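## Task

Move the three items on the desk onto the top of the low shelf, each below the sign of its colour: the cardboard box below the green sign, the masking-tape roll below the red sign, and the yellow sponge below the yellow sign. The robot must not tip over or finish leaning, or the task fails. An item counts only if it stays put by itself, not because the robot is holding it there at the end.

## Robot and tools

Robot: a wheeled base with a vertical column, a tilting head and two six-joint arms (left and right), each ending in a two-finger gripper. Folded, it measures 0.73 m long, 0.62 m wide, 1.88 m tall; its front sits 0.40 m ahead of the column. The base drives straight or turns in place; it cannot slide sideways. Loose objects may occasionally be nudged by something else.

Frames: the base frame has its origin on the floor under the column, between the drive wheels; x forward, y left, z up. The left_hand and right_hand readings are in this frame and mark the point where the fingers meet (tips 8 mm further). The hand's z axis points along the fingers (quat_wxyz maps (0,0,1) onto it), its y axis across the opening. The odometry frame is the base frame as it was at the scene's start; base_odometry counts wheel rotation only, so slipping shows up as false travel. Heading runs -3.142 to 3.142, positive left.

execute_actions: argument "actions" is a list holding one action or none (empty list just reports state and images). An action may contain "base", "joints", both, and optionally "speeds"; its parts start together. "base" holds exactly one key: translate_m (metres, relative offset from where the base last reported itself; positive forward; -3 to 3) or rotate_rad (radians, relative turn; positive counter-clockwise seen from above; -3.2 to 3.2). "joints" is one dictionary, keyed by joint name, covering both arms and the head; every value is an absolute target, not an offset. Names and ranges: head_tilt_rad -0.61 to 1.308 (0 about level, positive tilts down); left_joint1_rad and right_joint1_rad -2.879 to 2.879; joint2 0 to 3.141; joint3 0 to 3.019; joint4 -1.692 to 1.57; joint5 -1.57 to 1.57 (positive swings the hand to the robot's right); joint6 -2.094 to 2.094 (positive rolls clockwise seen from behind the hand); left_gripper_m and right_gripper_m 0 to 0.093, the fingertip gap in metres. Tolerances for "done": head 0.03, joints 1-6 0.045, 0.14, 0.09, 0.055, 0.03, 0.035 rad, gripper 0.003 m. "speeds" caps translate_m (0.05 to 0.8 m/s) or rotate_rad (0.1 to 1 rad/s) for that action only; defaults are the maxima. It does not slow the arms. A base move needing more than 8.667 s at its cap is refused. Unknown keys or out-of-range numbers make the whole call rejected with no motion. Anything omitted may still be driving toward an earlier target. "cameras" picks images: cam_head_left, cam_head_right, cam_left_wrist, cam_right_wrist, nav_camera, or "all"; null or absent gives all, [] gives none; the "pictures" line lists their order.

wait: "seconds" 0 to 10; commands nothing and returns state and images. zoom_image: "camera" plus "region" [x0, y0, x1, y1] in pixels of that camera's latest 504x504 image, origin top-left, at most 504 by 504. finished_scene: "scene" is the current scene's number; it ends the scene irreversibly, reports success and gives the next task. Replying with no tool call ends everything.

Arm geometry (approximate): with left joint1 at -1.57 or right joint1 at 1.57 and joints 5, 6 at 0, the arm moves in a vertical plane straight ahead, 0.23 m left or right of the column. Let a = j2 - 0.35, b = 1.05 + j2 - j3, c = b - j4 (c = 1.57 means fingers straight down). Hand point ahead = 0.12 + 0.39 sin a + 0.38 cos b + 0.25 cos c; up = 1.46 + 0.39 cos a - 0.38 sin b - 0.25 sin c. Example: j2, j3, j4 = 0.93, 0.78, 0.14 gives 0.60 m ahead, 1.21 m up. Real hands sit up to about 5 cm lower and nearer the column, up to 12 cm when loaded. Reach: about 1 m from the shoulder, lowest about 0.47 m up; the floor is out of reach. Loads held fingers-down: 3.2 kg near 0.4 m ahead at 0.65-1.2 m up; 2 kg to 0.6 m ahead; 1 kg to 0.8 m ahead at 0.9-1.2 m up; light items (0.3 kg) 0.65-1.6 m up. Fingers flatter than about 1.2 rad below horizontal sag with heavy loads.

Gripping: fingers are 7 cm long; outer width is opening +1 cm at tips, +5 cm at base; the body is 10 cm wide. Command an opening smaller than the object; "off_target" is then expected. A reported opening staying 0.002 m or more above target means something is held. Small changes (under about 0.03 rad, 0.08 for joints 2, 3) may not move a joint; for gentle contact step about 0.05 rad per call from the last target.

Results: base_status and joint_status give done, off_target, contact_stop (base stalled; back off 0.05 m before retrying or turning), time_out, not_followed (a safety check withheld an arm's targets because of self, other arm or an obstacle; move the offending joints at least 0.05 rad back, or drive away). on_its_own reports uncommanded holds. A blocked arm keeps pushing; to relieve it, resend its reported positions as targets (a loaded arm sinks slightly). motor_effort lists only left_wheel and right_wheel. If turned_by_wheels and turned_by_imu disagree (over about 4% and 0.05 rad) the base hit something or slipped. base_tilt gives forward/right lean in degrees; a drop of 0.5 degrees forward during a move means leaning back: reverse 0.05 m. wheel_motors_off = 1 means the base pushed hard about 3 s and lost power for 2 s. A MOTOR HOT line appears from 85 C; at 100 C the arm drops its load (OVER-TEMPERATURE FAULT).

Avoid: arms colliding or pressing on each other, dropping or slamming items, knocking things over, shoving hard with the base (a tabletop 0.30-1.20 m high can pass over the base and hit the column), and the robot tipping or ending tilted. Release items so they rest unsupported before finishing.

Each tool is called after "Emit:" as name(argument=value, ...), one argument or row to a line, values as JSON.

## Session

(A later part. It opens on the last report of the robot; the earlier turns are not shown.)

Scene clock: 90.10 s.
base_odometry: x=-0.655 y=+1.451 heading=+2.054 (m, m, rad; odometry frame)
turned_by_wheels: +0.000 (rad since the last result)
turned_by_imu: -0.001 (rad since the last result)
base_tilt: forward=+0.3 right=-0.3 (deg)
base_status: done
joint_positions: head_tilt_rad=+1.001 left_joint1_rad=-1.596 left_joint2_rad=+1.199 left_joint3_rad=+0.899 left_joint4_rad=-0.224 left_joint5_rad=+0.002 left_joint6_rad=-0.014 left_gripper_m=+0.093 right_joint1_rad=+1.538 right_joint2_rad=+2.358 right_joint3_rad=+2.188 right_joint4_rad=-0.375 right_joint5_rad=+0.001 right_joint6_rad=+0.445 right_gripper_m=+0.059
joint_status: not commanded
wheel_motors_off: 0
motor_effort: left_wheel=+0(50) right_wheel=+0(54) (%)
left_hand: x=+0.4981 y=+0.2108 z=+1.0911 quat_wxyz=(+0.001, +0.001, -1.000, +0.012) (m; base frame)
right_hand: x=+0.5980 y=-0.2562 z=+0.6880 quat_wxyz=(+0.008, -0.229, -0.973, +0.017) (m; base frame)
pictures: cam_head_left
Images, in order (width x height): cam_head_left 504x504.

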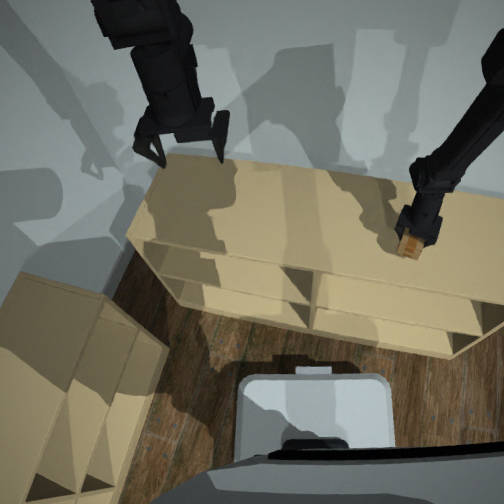

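Emit:
execute_actions(
  actions=[
    {"base":{"translate_m":0.08},"joints":{"right_joint2_rad":2.47,"right_joint3_rad":2.36,"right_joint4_rad":-0.41}},
  ],
  cameras=[],
)

Emit:
execute_actions(
  actions=[
    {"joints":{"right_joint2_rad":2.535,"right_joint3_rad":2.41}},
  ],
  cameras=[],
)

Emit:
execute_actions(
  actions=[
    {"joints":{"right_gripper_m":0.093}},
  ],
  cameras=[],
)

Emit:
execute_actions(
  actions=[
    {"joints":{"right_joint2_rad":2.1,"right_joint3_rad":1.87,"right_joint4_rad":-0.3}},
  ],
  cameras=["cam_head_left"],
)

Scene clock: 91.77 s.
base_odometry: x=-0.692 y=+1.522 heading=+2.054 (m, m, rad; odometry frame)
turned_by_wheels: +0.000 (rad since the last result)
turned_by_imu: +0.000 (rad since the last result)
base_tilt: forward=+0.3 right=-0.3 (deg)
base_status: done
joint_positions: head_tilt_rad=+1.001 left_joint1_rad=-1.596 left_joint2_rad=+1.198 left_joint3_rad=+0.901 left_joint4_rad=-0.223 left_joint5_rad=+0.002 left_joint6_rad=-0.014 left_gripper_m=+0.093 right_joint1_rad=+1.538 right_joint2_rad=+2.474 right_joint3_rad=+2.346 right_joint4_rad=-0.406 right_joint5_rad=+0.001 right_joint6_rad=+0.445 right_gripper_m=+0.059
joint_status: all done
wheel_motors_off: 0
motor_effort: left_wheel=+1(36) right_wheel=+0(38) (%)
left_hand: x=+0.4997 y=+0.2108 z=+1.0917 quat_wxyz=(-0.001, +0.001, -1.000, +0.012) (m; base frame)
right_hand: x=+0.5945 y=-0.2571 z=+0.6548 quat_wxyz=(+0.002, -0.229, -0.973, +0.015) (m; base frame)
pictures: none
No camera images: the call's "cameras" was empty. Leave "cameras" out to get every camera's image.

Scene clock: 92.63 s.
base_odometry: x=-0.692 y=+1.522 heading=+2.054 (m, m, rad; odometry frame)
turned_by_wheels: +0.000 (rad since the last result)
turned_by_imu: +0.000 (rad since the last result)
base_tilt: forward=+0.3 right=-0.3 (deg)
base_status: not commanded
joint_positions: head_tilt_rad=+1.001 left_joint1_rad=-1.596 left_joint2_rad=+1.198 left_joint3_rad=+0.901 left_joint4_rad=-0.223 left_joint5_rad=+0.002 left_joint6_rad=-0.014 left_gripper_m=+0.093 right_joint1_rad=+1.538 right_joint2_rad=+2.523 right_joint3_rad=+2.392 right_joint4_rad=-0.407 right_joint5_rad=-0.001 right_joint6_rad=+0.446 right_gripper_m=+0.059
joint_status: all done
wheel_motors_off: 0
motor_effort: left_wheel=+1(0) right_wheel=+0(1) (%)
left_hand: x=+0.4997 y=+0.2108 z=+1.0917 quat_wxyz=(-0.001, +0.001, -1.000, +0.012) (m; base frame)
right_hand: x=+0.5819 y=-0.2571 z=+0.6386 quat_wxyz=(+0.004, -0.229, -0.973, +0.015) (m; base frame)
pictures: none
No camera images: the call's "cameras" was empty. Leave "cameras" out to get every camera's image.

Scene clock: 93.27 s.
base_odometry: x=-0.692 y=+1.522 heading=+2.054 (m, m, rad; odometry frame)
turned_by_wheels: +0.000 (rad since the last result)
turned_by_imu: +0.000 (rad since the last result)
base_tilt: forward=+0.3 right=-0.3 (deg)
base_status: not commanded
joint_positions: head_tilt_rad=+1.001 left_joint1_rad=-1.596 left_joint2_rad=+1.198 left_joint3_rad=+0.901 left_joint4_rad=-0.223 left_joint5_rad=+0.002 left_joint6_rad=-0.014 left_gripper_m=+0.093 right_joint1_rad=+1.538 right_joint2_rad=+2.523 right_joint3_rad=+2.392 right_joint4_rad=-0.407 right_joint5_rad=-0.001 right_joint6_rad=+0.446 right_gripper_m=+0.093
joint_status: all done
wheel_motors_off: 0
motor_effort: left_wheel=+0(1) right_wheel=+0(0) (%)
left_hand: x=+0.4997 y=+0.2108 z=+1.0917 quat_wxyz=(-0.001, +0.001, -1.000, +0.012) (m; base frame)
right_hand: x=+0.5819 y=-0.2571 z=+0.6386 quat_wxyz=(+0.004, -0.229, -0.973, +0.015) (m; base frame)
pictures: none
No camera images: the call's "cameras" was empty. Leave "cameras" out to get every camera's image.

Scene clock: 94.73 s.
base_odometry: x=-0.692 y=+1.522 heading=+2.054 (m, m, rad; odometry frame)
turned_by_wheels: +0.000 (rad since the last result)
turned_by_imu: +0.000 (rad since the last result)
base_tilt: forward=+0.3 right=-0.4 (deg)
base_status: not commanded
joint_positions: head_tilt_rad=+1.001 left_joint1_rad=-1.596 left_joint2_rad=+1.198 left_joint3_rad=+0.901 left_joint4_rad=-0.223 left_joint5_rad=+0.002 left_joint6_rad=-0.014 left_gripper_m=+0.093 right_joint1_rad=+1.538 right_joint2_rad=+2.091 right_joint3_rad=+1.872 right_joint4_rad=-0.301 right_joint5_rad=-0.001 right_joint6_rad=+0.446 right_gripper_m=+0.093
joint_status: all done
wheel_motors_off: 0
motor_effort: left_wheel=+0(1) right_wheel=+0(0) (%)
left_hand: x=+0.4997 y=+0.2108 z=+1.0917 quat_wxyz=(-0.001, +0.001, -1.000, +0.012) (m; base frame)
right_hand: x=+0.6182 y=-0.2536 z=+0.7797 quat_wxyz=(-0.005, -0.229, -0.973, +0.013) (m; base frame)
pictures: cam_head_left
Images, in order (width x height): cam_head_left 504x504.

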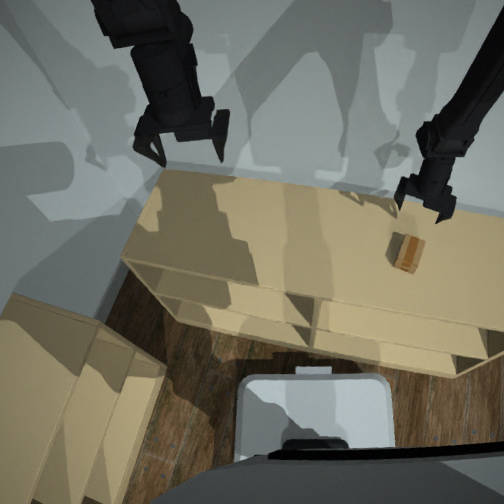

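Emit:
finished_scene(
  scene=1,
)

The scene is finished: the task was done.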